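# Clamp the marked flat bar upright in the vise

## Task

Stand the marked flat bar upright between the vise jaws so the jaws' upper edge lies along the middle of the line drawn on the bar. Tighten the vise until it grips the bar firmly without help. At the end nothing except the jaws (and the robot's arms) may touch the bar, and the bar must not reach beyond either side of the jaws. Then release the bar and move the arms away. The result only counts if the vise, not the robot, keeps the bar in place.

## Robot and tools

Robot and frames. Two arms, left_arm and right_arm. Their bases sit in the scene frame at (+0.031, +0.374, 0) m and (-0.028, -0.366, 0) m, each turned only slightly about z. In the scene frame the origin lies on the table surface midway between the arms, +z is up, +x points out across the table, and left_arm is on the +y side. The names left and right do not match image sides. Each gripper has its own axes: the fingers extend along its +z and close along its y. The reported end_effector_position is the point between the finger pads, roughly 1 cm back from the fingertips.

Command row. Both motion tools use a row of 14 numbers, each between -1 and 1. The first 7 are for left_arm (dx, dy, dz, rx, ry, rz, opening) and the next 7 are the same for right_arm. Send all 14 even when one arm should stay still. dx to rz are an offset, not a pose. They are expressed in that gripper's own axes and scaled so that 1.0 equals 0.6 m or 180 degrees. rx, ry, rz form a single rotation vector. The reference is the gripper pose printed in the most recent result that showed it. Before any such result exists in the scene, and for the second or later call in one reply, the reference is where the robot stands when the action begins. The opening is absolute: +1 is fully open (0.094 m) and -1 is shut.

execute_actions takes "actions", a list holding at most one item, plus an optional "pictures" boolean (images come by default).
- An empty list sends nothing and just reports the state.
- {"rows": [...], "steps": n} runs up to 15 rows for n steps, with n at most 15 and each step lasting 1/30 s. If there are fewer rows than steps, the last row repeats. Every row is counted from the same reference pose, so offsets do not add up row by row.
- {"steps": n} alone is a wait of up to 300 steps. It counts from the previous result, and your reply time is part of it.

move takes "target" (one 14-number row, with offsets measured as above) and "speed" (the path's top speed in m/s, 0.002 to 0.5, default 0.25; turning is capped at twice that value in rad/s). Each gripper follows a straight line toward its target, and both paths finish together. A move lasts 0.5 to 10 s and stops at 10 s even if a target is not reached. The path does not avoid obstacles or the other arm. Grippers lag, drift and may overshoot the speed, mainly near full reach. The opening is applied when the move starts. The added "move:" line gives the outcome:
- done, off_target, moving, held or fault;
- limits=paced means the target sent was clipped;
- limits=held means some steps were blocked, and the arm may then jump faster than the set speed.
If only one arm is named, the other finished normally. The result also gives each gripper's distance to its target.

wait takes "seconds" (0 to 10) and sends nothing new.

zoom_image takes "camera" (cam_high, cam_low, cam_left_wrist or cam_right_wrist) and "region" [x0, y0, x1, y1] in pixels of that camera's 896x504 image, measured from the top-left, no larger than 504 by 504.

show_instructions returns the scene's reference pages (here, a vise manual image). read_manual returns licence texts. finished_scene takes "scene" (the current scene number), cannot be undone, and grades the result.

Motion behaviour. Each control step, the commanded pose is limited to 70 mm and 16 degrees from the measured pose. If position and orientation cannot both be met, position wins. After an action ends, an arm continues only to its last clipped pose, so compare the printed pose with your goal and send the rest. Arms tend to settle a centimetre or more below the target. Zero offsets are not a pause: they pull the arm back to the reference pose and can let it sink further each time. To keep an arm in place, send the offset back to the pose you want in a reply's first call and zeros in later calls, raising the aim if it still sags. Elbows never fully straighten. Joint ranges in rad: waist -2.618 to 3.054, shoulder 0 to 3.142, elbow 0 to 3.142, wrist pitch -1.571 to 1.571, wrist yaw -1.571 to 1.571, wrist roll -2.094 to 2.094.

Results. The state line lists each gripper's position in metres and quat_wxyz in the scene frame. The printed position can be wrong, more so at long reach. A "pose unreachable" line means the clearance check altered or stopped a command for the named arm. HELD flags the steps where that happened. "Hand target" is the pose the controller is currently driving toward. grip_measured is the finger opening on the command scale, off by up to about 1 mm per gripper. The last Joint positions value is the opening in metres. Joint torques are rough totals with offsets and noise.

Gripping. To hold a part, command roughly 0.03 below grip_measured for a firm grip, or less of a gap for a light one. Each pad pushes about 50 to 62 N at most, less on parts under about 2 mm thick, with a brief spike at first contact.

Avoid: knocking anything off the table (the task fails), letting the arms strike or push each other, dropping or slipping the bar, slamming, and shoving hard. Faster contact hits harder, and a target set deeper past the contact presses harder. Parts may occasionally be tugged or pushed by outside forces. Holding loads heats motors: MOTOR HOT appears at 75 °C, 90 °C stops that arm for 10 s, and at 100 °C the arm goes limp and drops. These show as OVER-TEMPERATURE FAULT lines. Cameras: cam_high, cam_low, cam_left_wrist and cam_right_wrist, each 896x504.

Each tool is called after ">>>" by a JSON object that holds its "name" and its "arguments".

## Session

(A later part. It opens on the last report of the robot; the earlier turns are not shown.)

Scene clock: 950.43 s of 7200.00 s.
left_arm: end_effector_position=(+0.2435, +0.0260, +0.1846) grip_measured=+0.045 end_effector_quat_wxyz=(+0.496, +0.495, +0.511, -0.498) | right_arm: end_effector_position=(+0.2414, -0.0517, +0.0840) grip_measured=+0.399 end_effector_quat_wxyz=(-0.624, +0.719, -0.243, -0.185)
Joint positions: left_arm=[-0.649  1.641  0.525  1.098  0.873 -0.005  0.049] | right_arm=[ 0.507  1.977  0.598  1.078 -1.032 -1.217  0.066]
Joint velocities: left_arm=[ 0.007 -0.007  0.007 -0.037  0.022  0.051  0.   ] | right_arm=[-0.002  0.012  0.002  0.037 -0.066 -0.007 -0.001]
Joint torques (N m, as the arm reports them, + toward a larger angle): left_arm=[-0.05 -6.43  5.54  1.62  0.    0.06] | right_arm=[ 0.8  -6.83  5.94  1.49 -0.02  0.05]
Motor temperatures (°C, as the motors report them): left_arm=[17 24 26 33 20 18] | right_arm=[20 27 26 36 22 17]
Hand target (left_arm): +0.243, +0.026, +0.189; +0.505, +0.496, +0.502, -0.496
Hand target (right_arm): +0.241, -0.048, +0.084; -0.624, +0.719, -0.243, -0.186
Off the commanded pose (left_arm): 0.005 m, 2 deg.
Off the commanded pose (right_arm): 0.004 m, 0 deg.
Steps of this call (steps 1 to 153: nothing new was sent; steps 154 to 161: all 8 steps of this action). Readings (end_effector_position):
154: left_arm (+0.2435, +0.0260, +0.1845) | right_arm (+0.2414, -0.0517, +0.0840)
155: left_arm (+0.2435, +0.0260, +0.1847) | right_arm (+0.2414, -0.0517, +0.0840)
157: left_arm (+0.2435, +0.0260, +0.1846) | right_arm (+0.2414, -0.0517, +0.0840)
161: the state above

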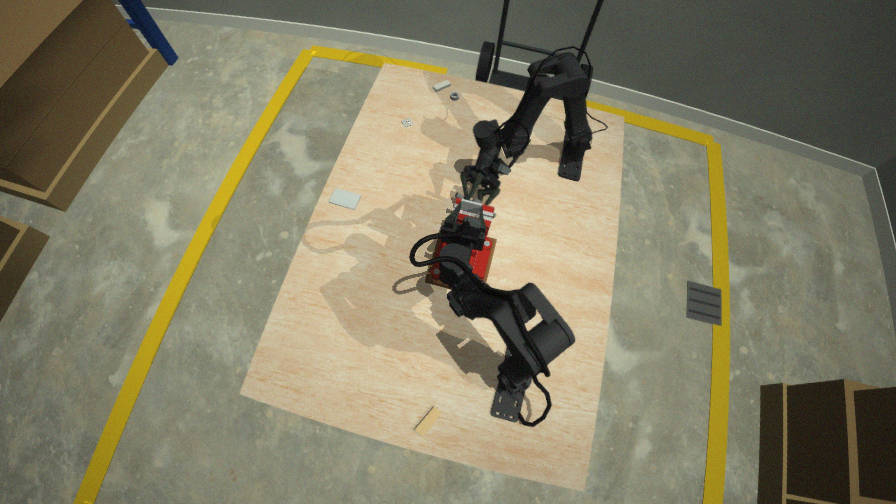

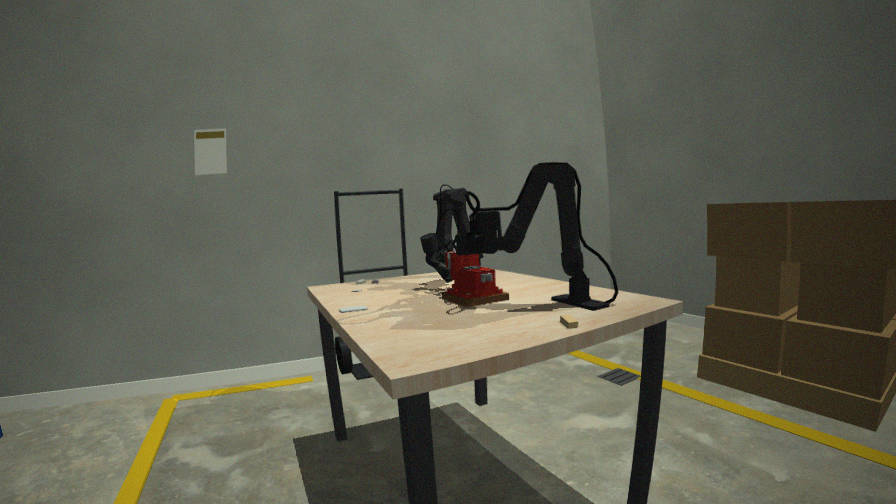

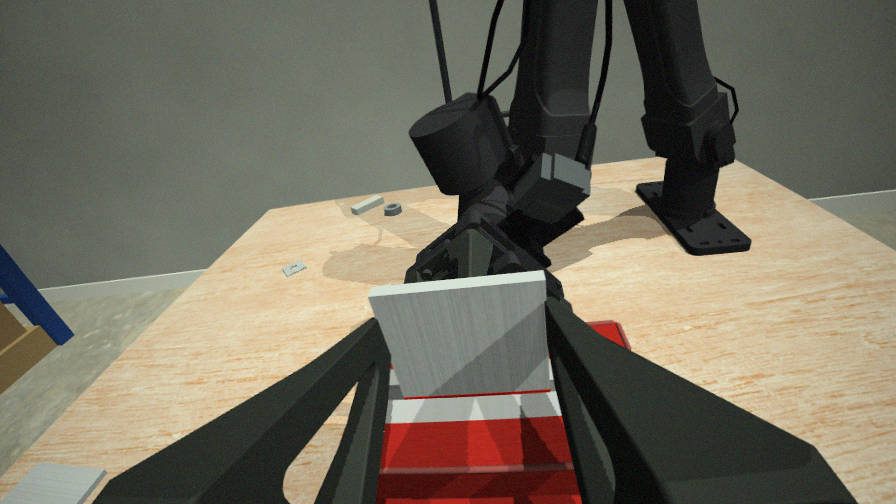

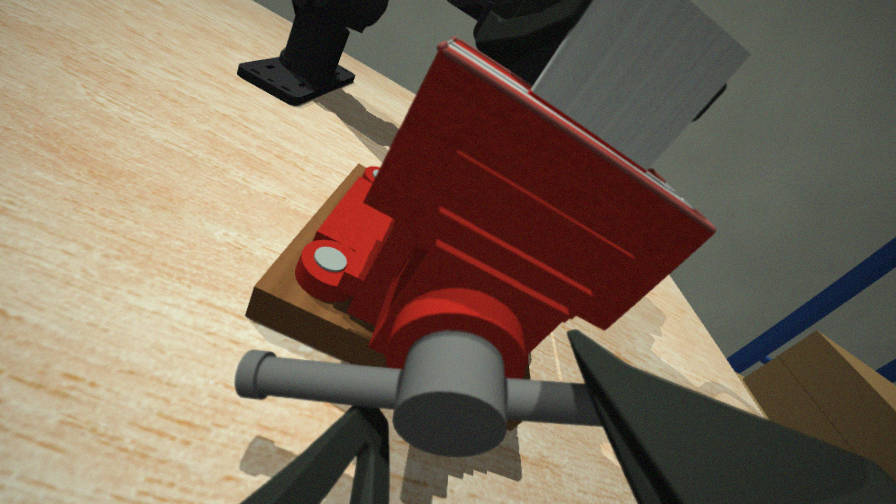

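>>> {"name": "move", "arguments": {"target": [-0.0081,0,0,0,-0.0052,0.0072,0.0, 0.0,0.004,0.016,0,0,0.12,0.4], "speed": 0.2}}

Scene clock: 954.83 s of 7200.00 s.
left_arm: end_effector_position=(+0.2436, +0.0261, +0.1843) grip_measured=+0.045 end_effector_quat_wxyz=(+0.495, +0.494, +0.512, -0.498) | right_arm: end_effector_position=(+0.2436, -0.0492, +0.0811) grip_measured=+0.399 end_effector_quat_wxyz=(-0.583, +0.663, -0.373, -0.286)
Joint positions: left_arm=[-0.648  1.641  0.525  1.096  0.873 -0.005  0.049] | right_arm=[ 0.517  1.989  0.598  1.095 -1.003 -0.852  0.066]
Joint velocities: left_arm=[ 0.002 -0.002  0.007  0.022 -0.007 -0.051 -0.   ] | right_arm=[-0.007 -0.027  0.002  0.022  0.022  0.022 -0.003]
Joint torques (N m, as the arm reports them, + toward a larger angle): left_arm=[-0.07 -6.43  5.56  1.63  0.    0.06] | right_arm=[ 1.39 -6.29  6.46  1.5  -0.16  0.2 ]
Motor temperatures (°C, as the motors report them): left_arm=[17 24 26 33 20 18] | right_arm=[20 27 26 36 22 17]
Hand target (left_arm): +0.244, +0.026, +0.189; +0.505, +0.496, +0.502, -0.496
Hand target (right_arm): +0.240, -0.043, +0.081; -0.578, +0.661, -0.373, -0.299
Off the commanded pose (left_arm): 0.005 m, 2 deg.
Off the commanded pose (right_arm): 0.008 m, 2 deg.
move: done

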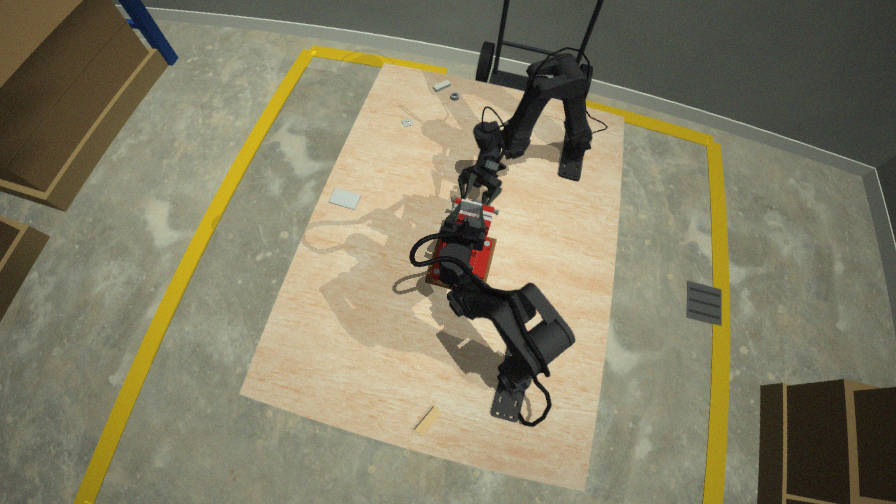

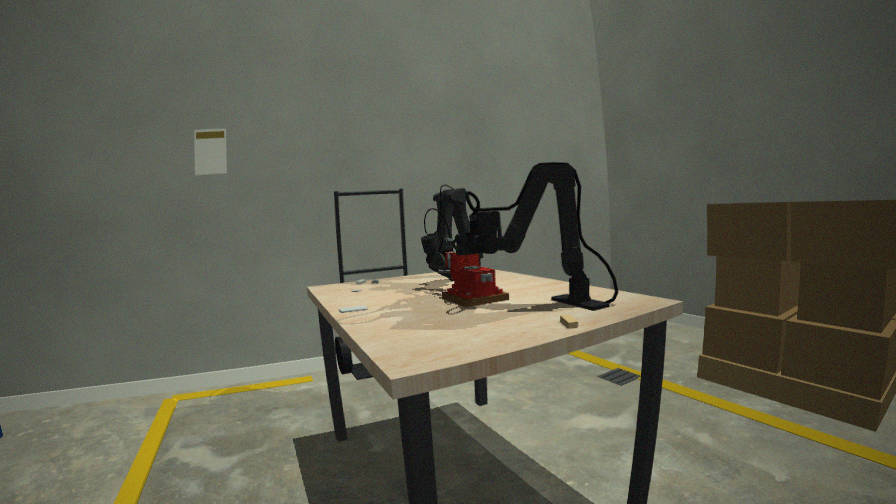

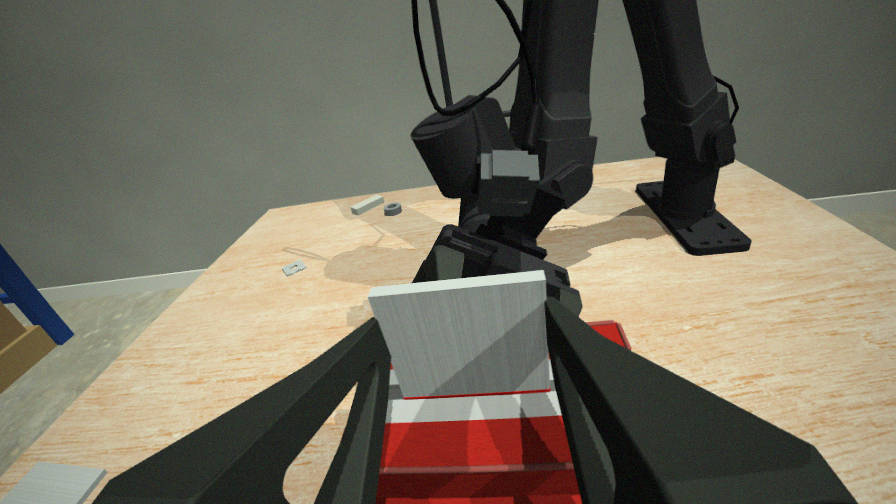

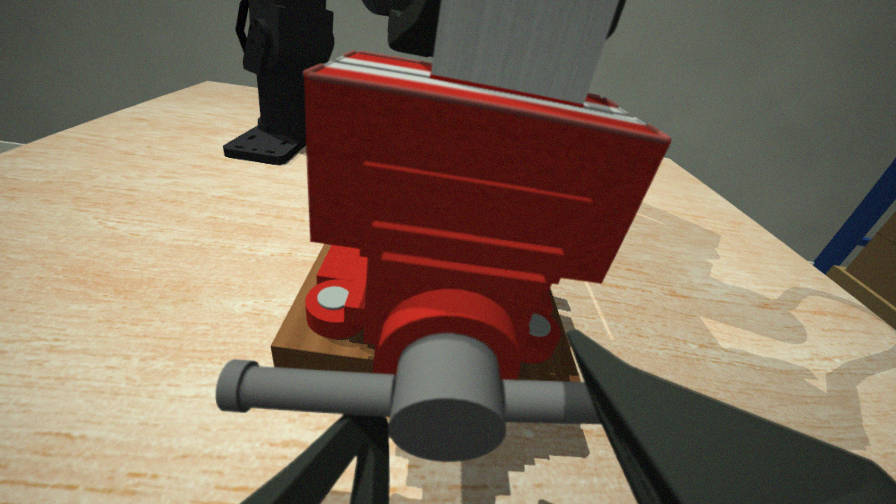

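>>> {"name": "zoom_image", "arguments": {"camera": "cam_left_wrist", "region": [385, 375, 445, 415]}}

>>> {"name": "zoom_image", "arguments": {"camera": "cam_left_wrist", "region": [505, 370, 565, 410]}}

>>> {"name": "zoom_image", "arguments": {"camera": "cam_right_wrist", "region": [410, 40, 620, 130]}}

Region (385, 375, 445, 415) of cam_left_wrist's 896x504 image, scaled by 8.400, with more detail than that image has.

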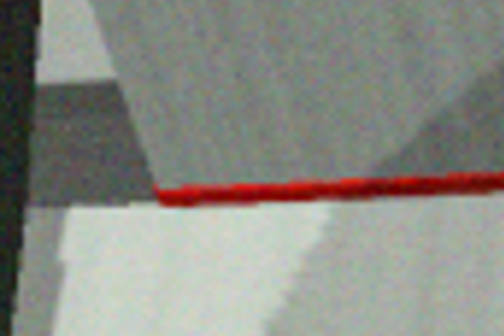

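Region (505, 370, 565, 410) of cam_left_wrist's 896x504 image, scaled by 8.400, with more detail than that image has.

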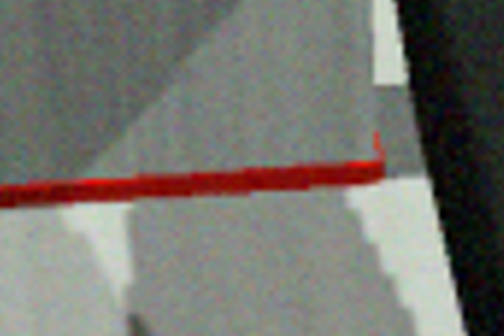

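Region (410, 40, 620, 130) of cam_right_wrist's 896x504 image, scaled by 2.400, with more detail than that image has; it fills the top 216 rows of this view, and the rest is white.

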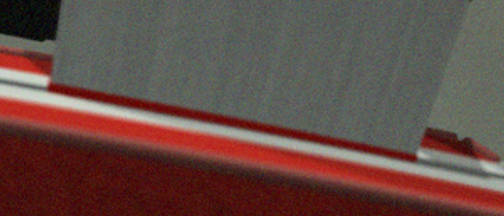

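>>> {"name": "execute_actions", "arguments": {"actions": [{"rows": [[-0.0099,0,0,0,-0.0064,0.0087,0.0, -0.004,0.005,0.011,0,0,0.015,0.4],[-0.0099,0,0,0,-0.0064,0.0087,0.0, -0.005,0.006,0.011,0,0,0.023,0.4],[-0.0099,0,0,0,-0.0064,0.0087,0.0, -0.006,0.007,0.011,0,0,0.031,0.4],[-0.0099,0,0,0,-0.0064,0.0087,0.0, -0.007,0.008,0.011,0,0,0.039,0.4],[-0.0099,0,0,0,-0.0064,0.0087,0.0, -0.008,0.009,0.011,0,0,0.047,0.4],[-0.0099,0,0,0,-0.0064,0.0087,0.0, -0.008,0.0095,0.012,0,0,0.055,0.4],[-0.0099,0,0,0,-0.0064,0.0087,0.0, -0.008,0.0095,0.012,0,0,0.063,0.4],[-0.0099,0,0,0,-0.0064,0.0087,0.0, -0.008,0.0095,0.012,0,0,0.071,0.4],[-0.0099,0,0,0,-0.0064,0.0087,0.0, -0.008,0.0095,0.012,0,0,0.079,0.4],[-0.0099,0,0,0,-0.0064,0.0087,0.0, -0.008,0.0095,0.012,0,0,0.087,0.4],[-0.0099,0,0,0,-0.0064,0.0087,0.0, -0.008,0.0095,0.012,0,0,0.095,0.4],[-0.0099,0,0,0,-0.0064,0.0087,0.0, -0.008,0.0095,0.012,0,0,0.103,0.4],[-0.0099,0,0,0,-0.0064,0.0087,0.0, -0.008,0.0095,0.012,0,0,0.111,0.4],[-0.0099,0,0,0,-0.0064,0.0087,0.0, -0.008,0.0095,0.012,0,0,0.119,0.4]], "steps": 15}], "pictures": false}}

>>> {"name": "execute_actions", "arguments": {"actions": [{"steps": 12}]}}

Scene clock: 970.07 s of 7200.00 s.
left_arm: end_effector_position=(+0.2436, +0.0261, +0.1843) grip_measured=+0.045 end_effector_quat_wxyz=(+0.495, +0.494, +0.512, -0.498) | right_arm: end_effector_position=(+0.2440, -0.0477, +0.0793) grip_measured=+0.402 end_effector_quat_wxyz=(-0.558, +0.629, -0.432, -0.327)
Joint positions: left_arm=[-0.648  1.641  0.525  1.097  0.873 -0.005  0.049] | right_arm=[ 0.526  1.99   0.594  1.099 -0.979 -0.687  0.066]
Joint velocities: left_arm=[-0.002  0.002  0.002 -0.037  0.066  0.022 -0.001] | right_arm=[-0.012  0.002 -0.022 -0.007 -0.022  0.154 -0.001]
Joint torques (N m, as the arm reports them, + toward a larger angle): left_arm=[-0.04 -6.43  5.56  1.67  0.    0.06] | right_arm=[ 1.69 -8.7   5.39  1.13 -0.11  1.57]
Motor temperatures (°C, as the motors report them): left_arm=[17 24 26 33 20 18] | right_arm=[20 27 26 37 22 17]
Hand target (left_arm): +0.244, +0.026, +0.190; +0.507, +0.497, +0.500, -0.496
Hand target (right_arm): +0.237, -0.042, +0.081; -0.516, +0.590, -0.486, -0.385
Off the commanded pose (left_arm): 0.006 m, 2 deg.
Off the commanded pose (right_arm): 0.010 m, 12 deg.
Steps of this call (steps 1 to 442: nothing new was sent; steps 443 to 457: all 15 steps of this action). Readings (end_effector_position):
443: left_arm (+0.2436, +0.0261, +0.1843) | right_arm (+0.2440, -0.0491, +0.0810)
444: left_arm (+0.2436, +0.0261, +0.1843) | right_arm (+0.2440, -0.0485, +0.0808)
446: left_arm (+0.2436, +0.0261, +0.1843) | right_arm (+0.2441, -0.0476, +0.0805)
450: left_arm (+0.2436, +0.0261, +0.1843) | right_arm (+0.2440, -0.0474, +0.0797)
457: the state above

Scene clock: 970.47 s of 7200.00 s.
left_arm: end_effector_position=(+0.2436, +0.0261, +0.1843) grip_measured=+0.045 end_effector_quat_wxyz=(+0.495, +0.494, +0.512, -0.498) | right_arm: end_effector_position=(+0.2442, -0.0479, +0.0793) grip_measured=+0.402 end_effector_quat_wxyz=(-0.557, +0.626, -0.436, -0.330)
Joint positions: left_arm=[-0.648  1.641  0.525  1.097  0.873 -0.005  0.049] | right_arm=[ 0.526  1.99   0.592  1.103 -0.976 -0.674  0.066]
Joint velocities: left_arm=[ 0.022 -0.007  0.002 -0.007 -0.007 -0.022 -0.001] | right_arm=[-0.012 -0.007 -0.012 -0.037 -0.022  0.007 -0.001]
Joint torques (N m, as the arm reports them, + toward a larger angle): left_arm=[-0.04 -6.45  5.57  1.66  0.    0.07] | right_arm=[ 1.74 -8.68  5.52  1.16 -0.14  1.65]
Motor temperatures (°C, as the motors report them): left_arm=[17 24 26 33 20 18] | right_arm=[20 27 26 37 22 17]
Hand target (left_arm): +0.244, +0.026, +0.190; +0.507, +0.497, +0.500, -0.496
Hand target (right_arm): +0.237, -0.042, +0.081; -0.517, +0.590, -0.486, -0.385
Off the commanded pose (left_arm): 0.006 m, 2 deg.
Off the commanded pose (right_arm): 0.010 m, 11 deg.
Steps of this call (steps 1 to 12: nothing new was sent). Readings (end_effector_position):
1: left_arm (+0.2436, +0.0261, +0.1843) | right_arm (+0.2441, -0.0477, +0.0794)
2: left_arm (+0.2436, +0.0261, +0.1843) | right_arm (+0.2441, -0.0478, +0.0794)
4: left_arm (+0.2436, +0.0261, +0.1843) | right_arm (+0.2441, -0.0478, +0.0794)
8: left_arm (+0.2436, +0.0261, +0.1843) | right_arm (+0.2442, -0.0479, +0.0793)
12: the state above

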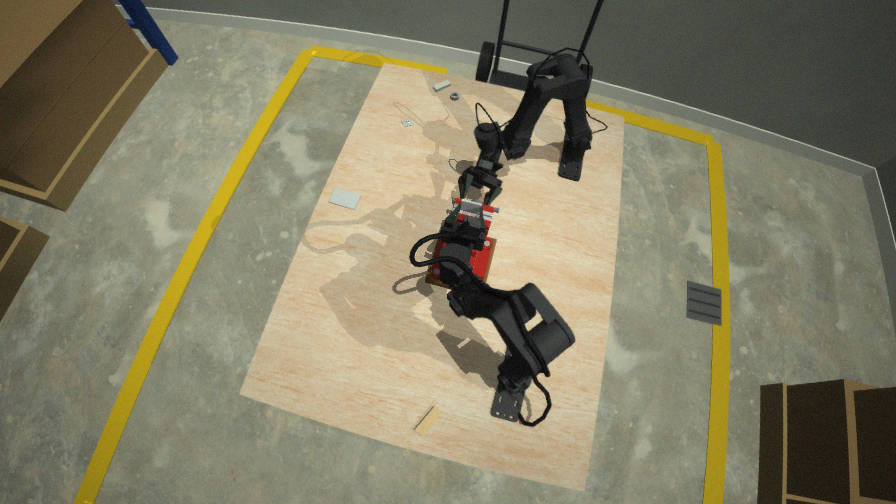

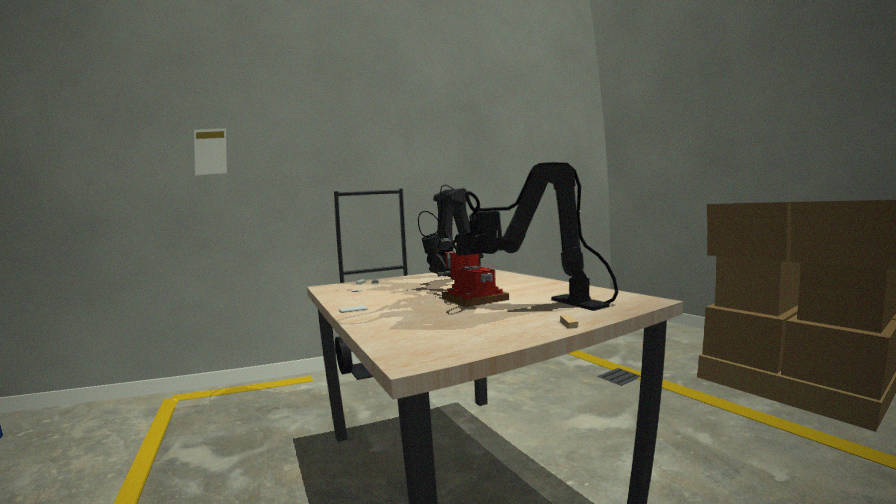

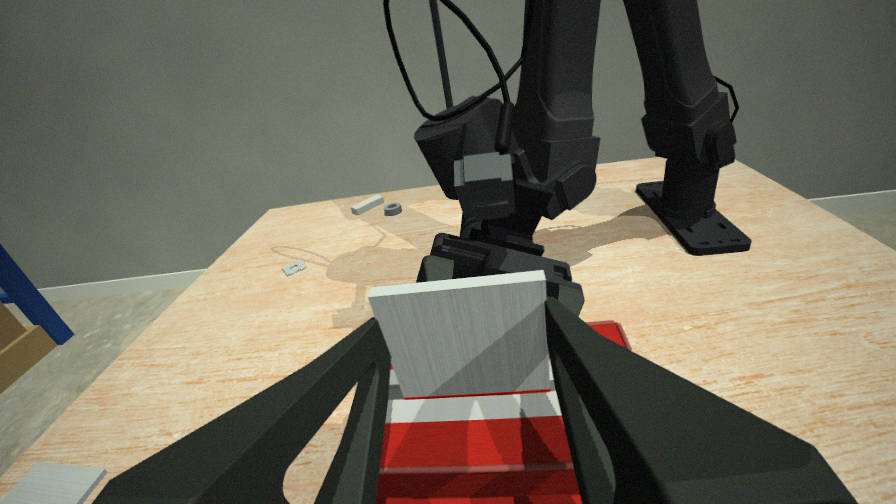

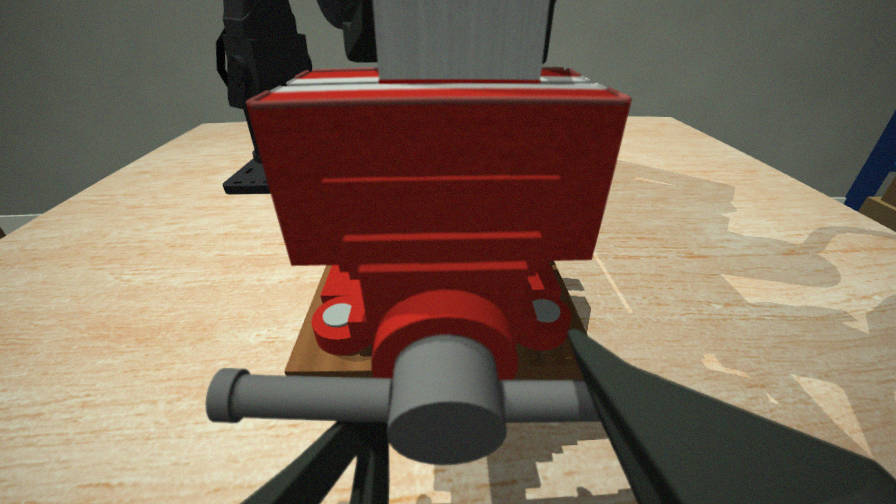

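Clamping now (1.65 Nm). Ramp to full tightness.

>>> {"name": "execute_actions", "arguments": {"actions": [{"rows": [[-0.0071,0,0,0,-0.0046,0.0055,0.0, -0.004,0.006,0.014,0,0,0.064,0.4],[-0.0071,0,0,0,-0.0046,0.0055,0.0, -0.004,0.006,0.016,0,0,0.068,0.4],[-0.0071,0,0,0,-0.0046,0.0055,0.0, -0.004,0.006,0.018,0,0,0.072,0.4],[-0.0071,0,0,0,-0.0046,0.0055,0.0, -0.004,0.006,0.020,0,0,0.076,0.4],[-0.0071,0,0,0,-0.0046,0.0055,0.0, -0.004,0.006,0.022,0,0,0.080,0.4],[-0.0071,0,0,0,-0.0046,0.0055,0.0, -0.004,0.006,0.022,0,0,0.084,0.4],[-0.0071,0,0,0,-0.0046,0.0055,0.0, -0.004,0.006,0.022,0,0,0.088,0.4],[-0.0071,0,0,0,-0.0046,0.0055,0.0, -0.004,0.006,0.022,0,0,0.092,0.4],[-0.0071,0,0,0,-0.0046,0.0055,0.0, -0.004,0.006,0.022,0,0,0.096,0.4],[-0.0071,0,0,0,-0.0046,0.0055,0.0, -0.004,0.006,0.022,0,0,0.10,0.4]], "steps": 15}]}}

>>> {"name": "zoom_image", "arguments": {"camera": "cam_left_wrist", "region": [385, 375, 445, 415]}}

>>> {"name": "zoom_image", "arguments": {"camera": "cam_left_wrist", "region": [505, 370, 565, 410]}}

Scene clock: 978.50 s of 7200.00 s.
left_arm: end_effector_position=(+0.2436, +0.0261, +0.1843) grip_measured=+0.045 end_effector_quat_wxyz=(+0.495, +0.494, +0.512, -0.498) | right_arm: end_effector_position=(+0.2443, -0.0476, +0.0794) grip_measured=+0.403 end_effector_quat_wxyz=(-0.549, +0.615, -0.451, -0.342)
Joint positions: left_arm=[-0.648  1.641  0.525  1.097  0.873 -0.005  0.049] | right_arm=[ 0.527  1.99   0.592  1.103 -0.974 -0.626  0.066]
Joint velocities: left_arm=[ 0.017 -0.002  0.002 -0.022  0.051  0.022  0.001] | right_arm=[-0.002  0.002 -0.012 -0.066 -0.022  0.007  0.   ]
Joint torques (N m, as the arm reports them, + toward a larger angle): left_arm=[-0.06 -6.4   5.55  1.6   0.    0.03] | right_arm=[ 3.   -7.48  7.55  1.1   0.25  2.3 ]
Motor temperatures (°C, as the motors report them): left_arm=[17 24 26 33 20 18] | right_arm=[20 28 26 36 22 20]
Hand target (left_arm): +0.244, +0.026, +0.189; +0.503, +0.495, +0.504, -0.497
Hand target (right_arm): +0.240, -0.035, +0.078; -0.496, +0.562, -0.523, -0.406
Off the commanded pose (left_arm): 0.004 m, 1 deg.
Off the commanded pose (right_arm): 0.014 m, 15 deg.
Steps of this call (steps 1 to 226: nothing new was sent; steps 227 to 241: all 15 steps of this action). Readings (end_effector_position):
227: left_arm (+0.2436, +0.0261, +0.1843) | right_arm (+0.2444, -0.0478, +0.0794)
228: left_arm (+0.2436, +0.0261, +0.1843) | right_arm (+0.2444, -0.0478, +0.0794)
230: left_arm (+0.2436, +0.0261, +0.1843) | right_arm (+0.2443, -0.0477, +0.0794)
234: left_arm (+0.2436, +0.0261, +0.1843) | right_arm (+0.2443, -0.0476, +0.0794)
241: the state above

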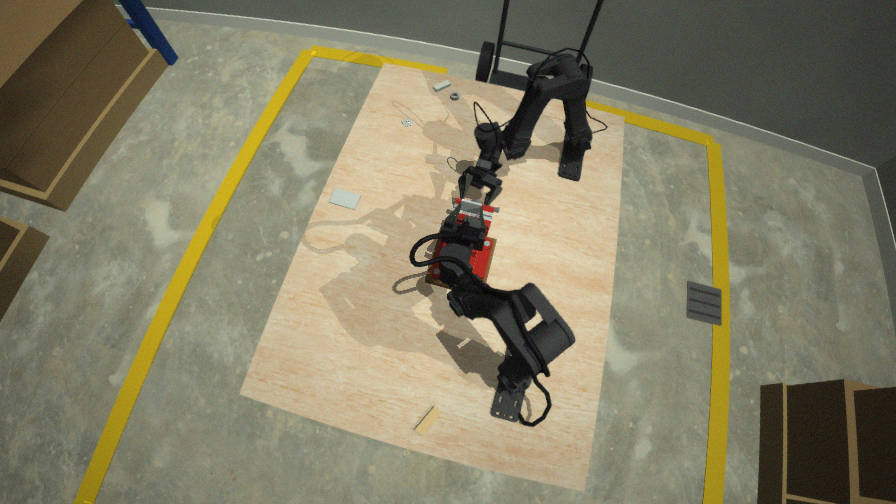

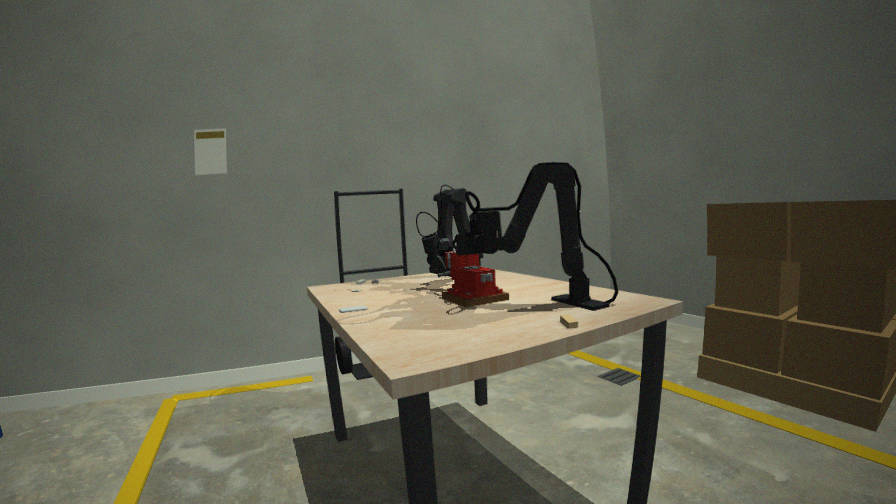

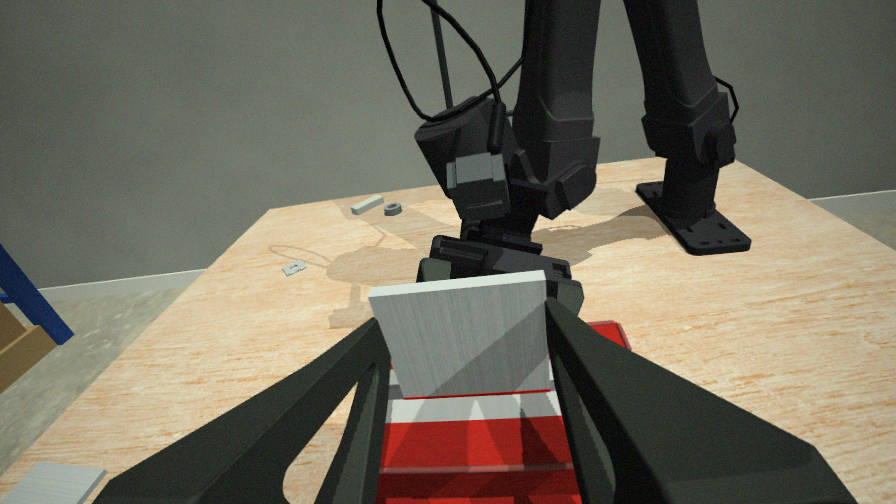

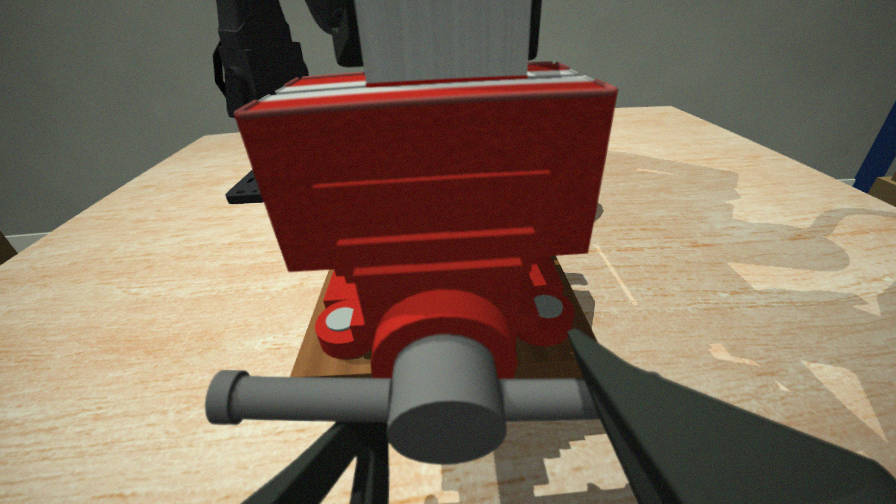

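Region (385, 375, 445, 415) of cam_left_wrist's 896x504 image, scaled by 8.400, with more detail than that image has.

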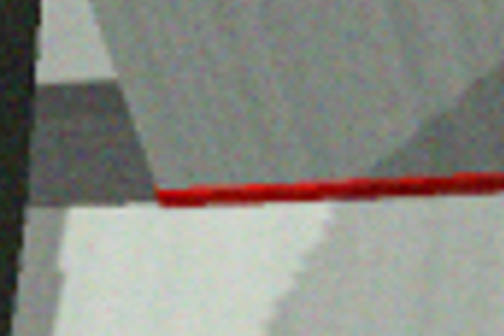

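Region (505, 370, 565, 410) of cam_left_wrist's 896x504 image, scaled by 8.400, with more detail than that image has.

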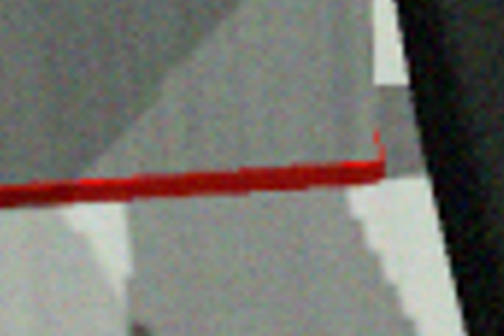

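>>> {"name": "execute_actions", "arguments": {"actions": [{"rows": [[-0.0068,0,0,0,-0.0044,0.0053,0.05, -0.003,0.005,0.018,0,0,0.07,0.4],[-0.0068,0,0,0,-0.0044,0.0053,0.1, -0.003,0.004,0.014,0,0,0.055,0.4],[-0.0068,0,0,0,-0.0044,0.0053,0.2, -0.003,0.003,0.010,0,0,0.04,0.4],[-0.0068,0,0,0,-0.0044,0.0053,0.3, -0.003,0.002,0.006,0,0,0.025,0.4],[-0.0068,0,0,0,-0.0044,0.0053,0.4, -0.003,0.002,0.003,0,0,0.01,0.4],[-0.0068,0,0,0,-0.0044,0.0053,0.5, -0.003,0.002,0.0,0,0,-0.005,0.4],[-0.0068,0,0,0,-0.0044,0.0053,0.5, -0.003,0.002,0.0,0,0,-0.02,0.4],[-0.0068,0,0,0,-0.0044,0.0053,0.5, -0.003,0.002,0.0,0,0,-0.035,0.4],[-0.0068,0,0,0,-0.0044,0.0053,0.5, -0.003,0.002,0.0,0,0,-0.05,0.4],[-0.0068,0,0,0,-0.0044,0.0053,0.5, -0.003,0.002,0.0,0,0,-0.065,0.4]], "steps": 13}], "pictures": false}}

>>> {"name": "move", "arguments": {"target": [-0.06,0,-0.25,0,0,0,0.5, -0.01,0,-0.25,0,0,0,0.4], "speed": 0.2}}

Scene clock: 985.07 s of 7200.00 s.
left_arm: end_effector_position=(+0.2436, +0.0261, +0.1849) grip_measured=+0.497 end_effector_quat_wxyz=(+0.497, +0.495, +0.511, -0.498) | right_arm: end_effector_position=(+0.2447, -0.0483, +0.0793) grip_measured=+0.401 end_effector_quat_wxyz=(-0.572, +0.643, -0.409, -0.303)
Joint positions: left_arm=[-0.648  1.641  0.525  1.1    0.873 -0.005  0.07 ] | right_arm=[ 0.525  1.99   0.59   1.108 -0.972 -0.76   0.066]
Joint velocities: left_arm=[ 0.007 -0.002 -0.017  0.051  0.007  0.037  0.   ] | right_arm=[-0.007 -0.007  0.017  0.022 -0.022 -0.403 -0.001]
Joint torques (N m, as the arm reports them, + toward a larger angle): left_arm=[-0.09 -6.41  5.54  1.54  0.    0.03] | right_arm=[ 0.45 -7.94  4.6   1.49 -0.11 -0.08]
Motor temperatures (°C, as the motors report them): left_arm=[17 24 26 33 20 18] | right_arm=[21 28 26 35 22 22]
Hand target (left_arm): +0.244, +0.026, +0.188; +0.503, +0.495, +0.504, -0.497
Hand target (right_arm): +0.243, -0.047, +0.081; -0.582, +0.656, -0.386, -0.285
Off the commanded pose (left_arm): 0.004 m, 1 deg.
Off the commanded pose (right_arm): 0.003 m, 4 deg.
Steps of this call (steps 1 to 184: nothing new was sent; steps 185 to 197: all 13 steps of this action). Readings (end_effector_position):
185: left_arm (+0.2436, +0.0261, +0.1843) | right_arm (+0.2443, -0.0476, +0.0794)
186: left_arm (+0.2436, +0.0261, +0.1843) | right_arm (+0.2441, -0.0478, +0.0791)
188: left_arm (+0.2436, +0.0261, +0.1846) | right_arm (+0.2444, -0.0481, +0.0791)
192: left_arm (+0.2436, +0.0261, +0.1848) | right_arm (+0.2445, -0.0484, +0.0788)
197: the state above

Scene clock: 987.73 s of 7200.00 s.
left_arm: end_effector_position=(+0.2441, +0.1722, +0.2163) grip_measured=+0.497 end_effector_quat_wxyz=(+0.491, +0.488, +0.517, -0.504) | right_arm: end_effector_position=(+0.2270, -0.1929, +0.1034) grip_measured=+0.401 end_effector_quat_wxyz=(-0.581, +0.650, -0.397, -0.288)
Joint positions: left_arm=[-0.082  1.245  0.391  0.778  1.438  0.033  0.07 ] | right_arm=[ 0.013  1.647  0.576 -0.066 -1.394 -1.692  0.066]
Joint velocities: left_arm=[ 0.012  0.012 -0.017 -0.051 -0.066  0.037  0.   ] | right_arm=[ 0.012  0.007  0.061 -0.139  0.037 -0.227 -0.001]
Joint torques (N m, as the arm reports them, + toward a larger angle): left_arm=[ 0.6  -5.25  6.59  0.98  0.15  0.12] | right_arm=[-0.3  -5.68  8.59  0.54 -0.61 -0.01]
Motor temperatures (°C, as the motors report them): left_arm=[17 24 26 33 20 18] | right_arm=[21 28 26 35 22 21]
Hand target (left_arm): +0.242, +0.174, +0.222; +0.497, +0.494, +0.510, -0.499
Hand target (right_arm): +0.230, -0.194, +0.109; -0.583, +0.651, -0.393, -0.287
Off the commanded pose (left_arm): 0.007 m, 1 deg.
Off the commanded pose (right_arm): 0.006 m, 1 deg.
move: done

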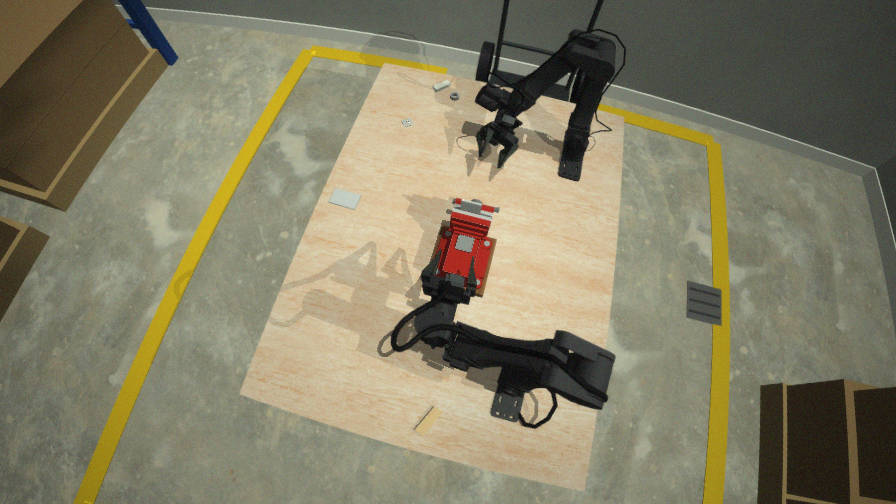

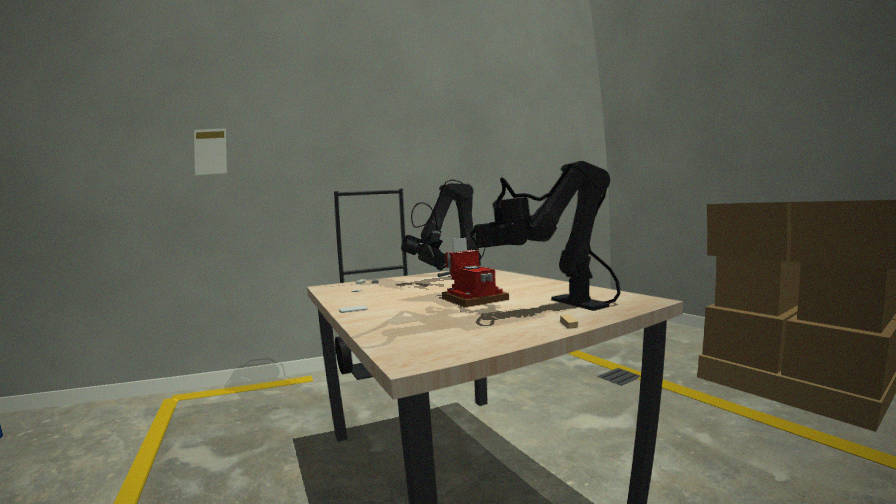

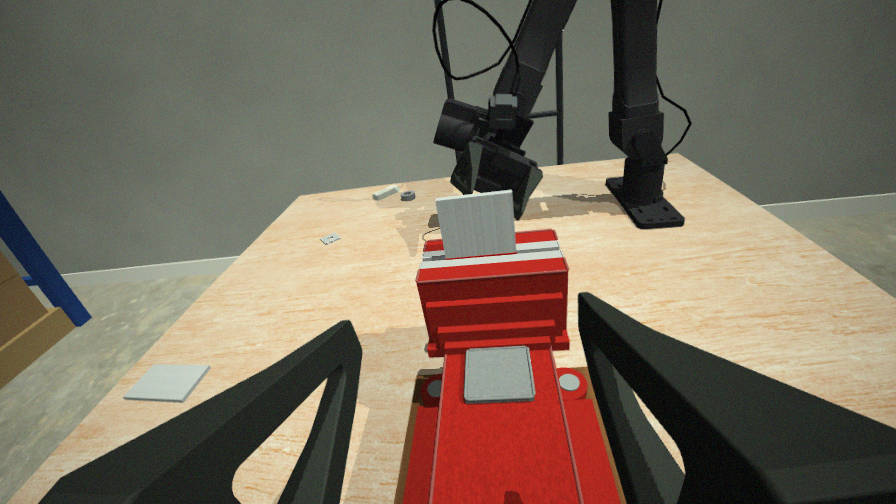

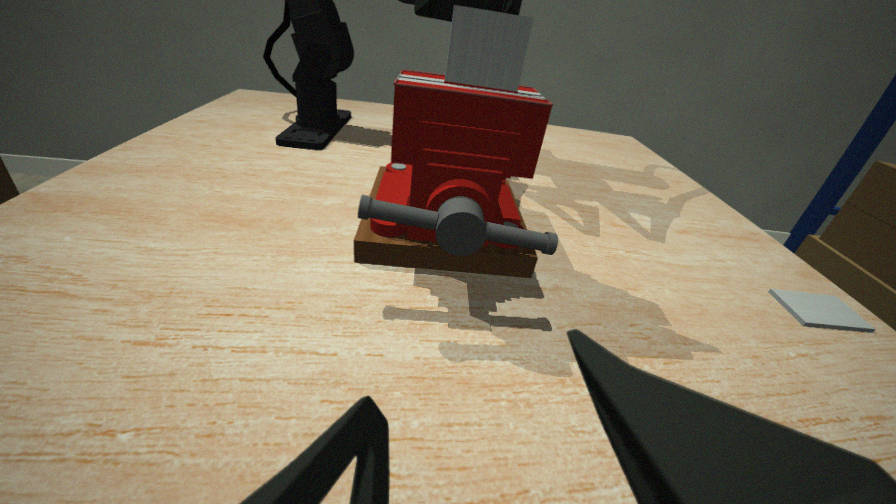

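>>> {"name": "zoom_image", "arguments": {"camera": "cam_left_wrist", "region": [410, 180, 570, 290]}}

>>> {"name": "zoom_image", "arguments": {"camera": "cam_right_wrist", "region": [430, 60, 540, 110]}}

Region (410, 180, 570, 290) of cam_left_wrist's 896x504 image, scaled by 3.150, with more detail than that image has; it fills the top 346 rows of this view, and the rest is white.

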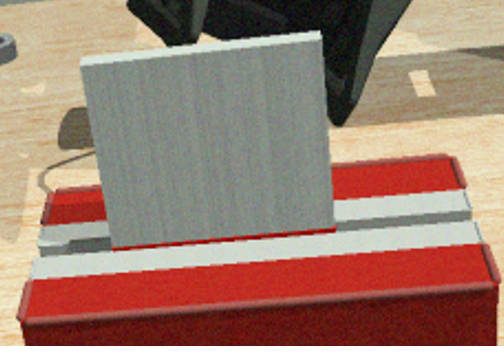

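Region (430, 60, 540, 110) of cam_right_wrist's 896x504 image, scaled by 4.582, with more detail than that image has; it fills the top 229 rows of this view, and the rest is white.

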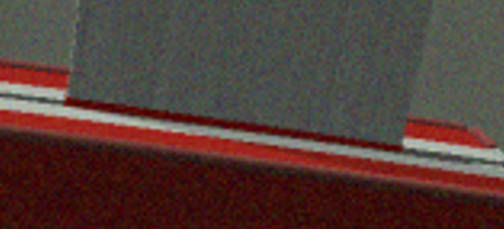

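>>> {"name": "finished_scene", "arguments": {"scene": 2}}

The scene is finished: the task was done.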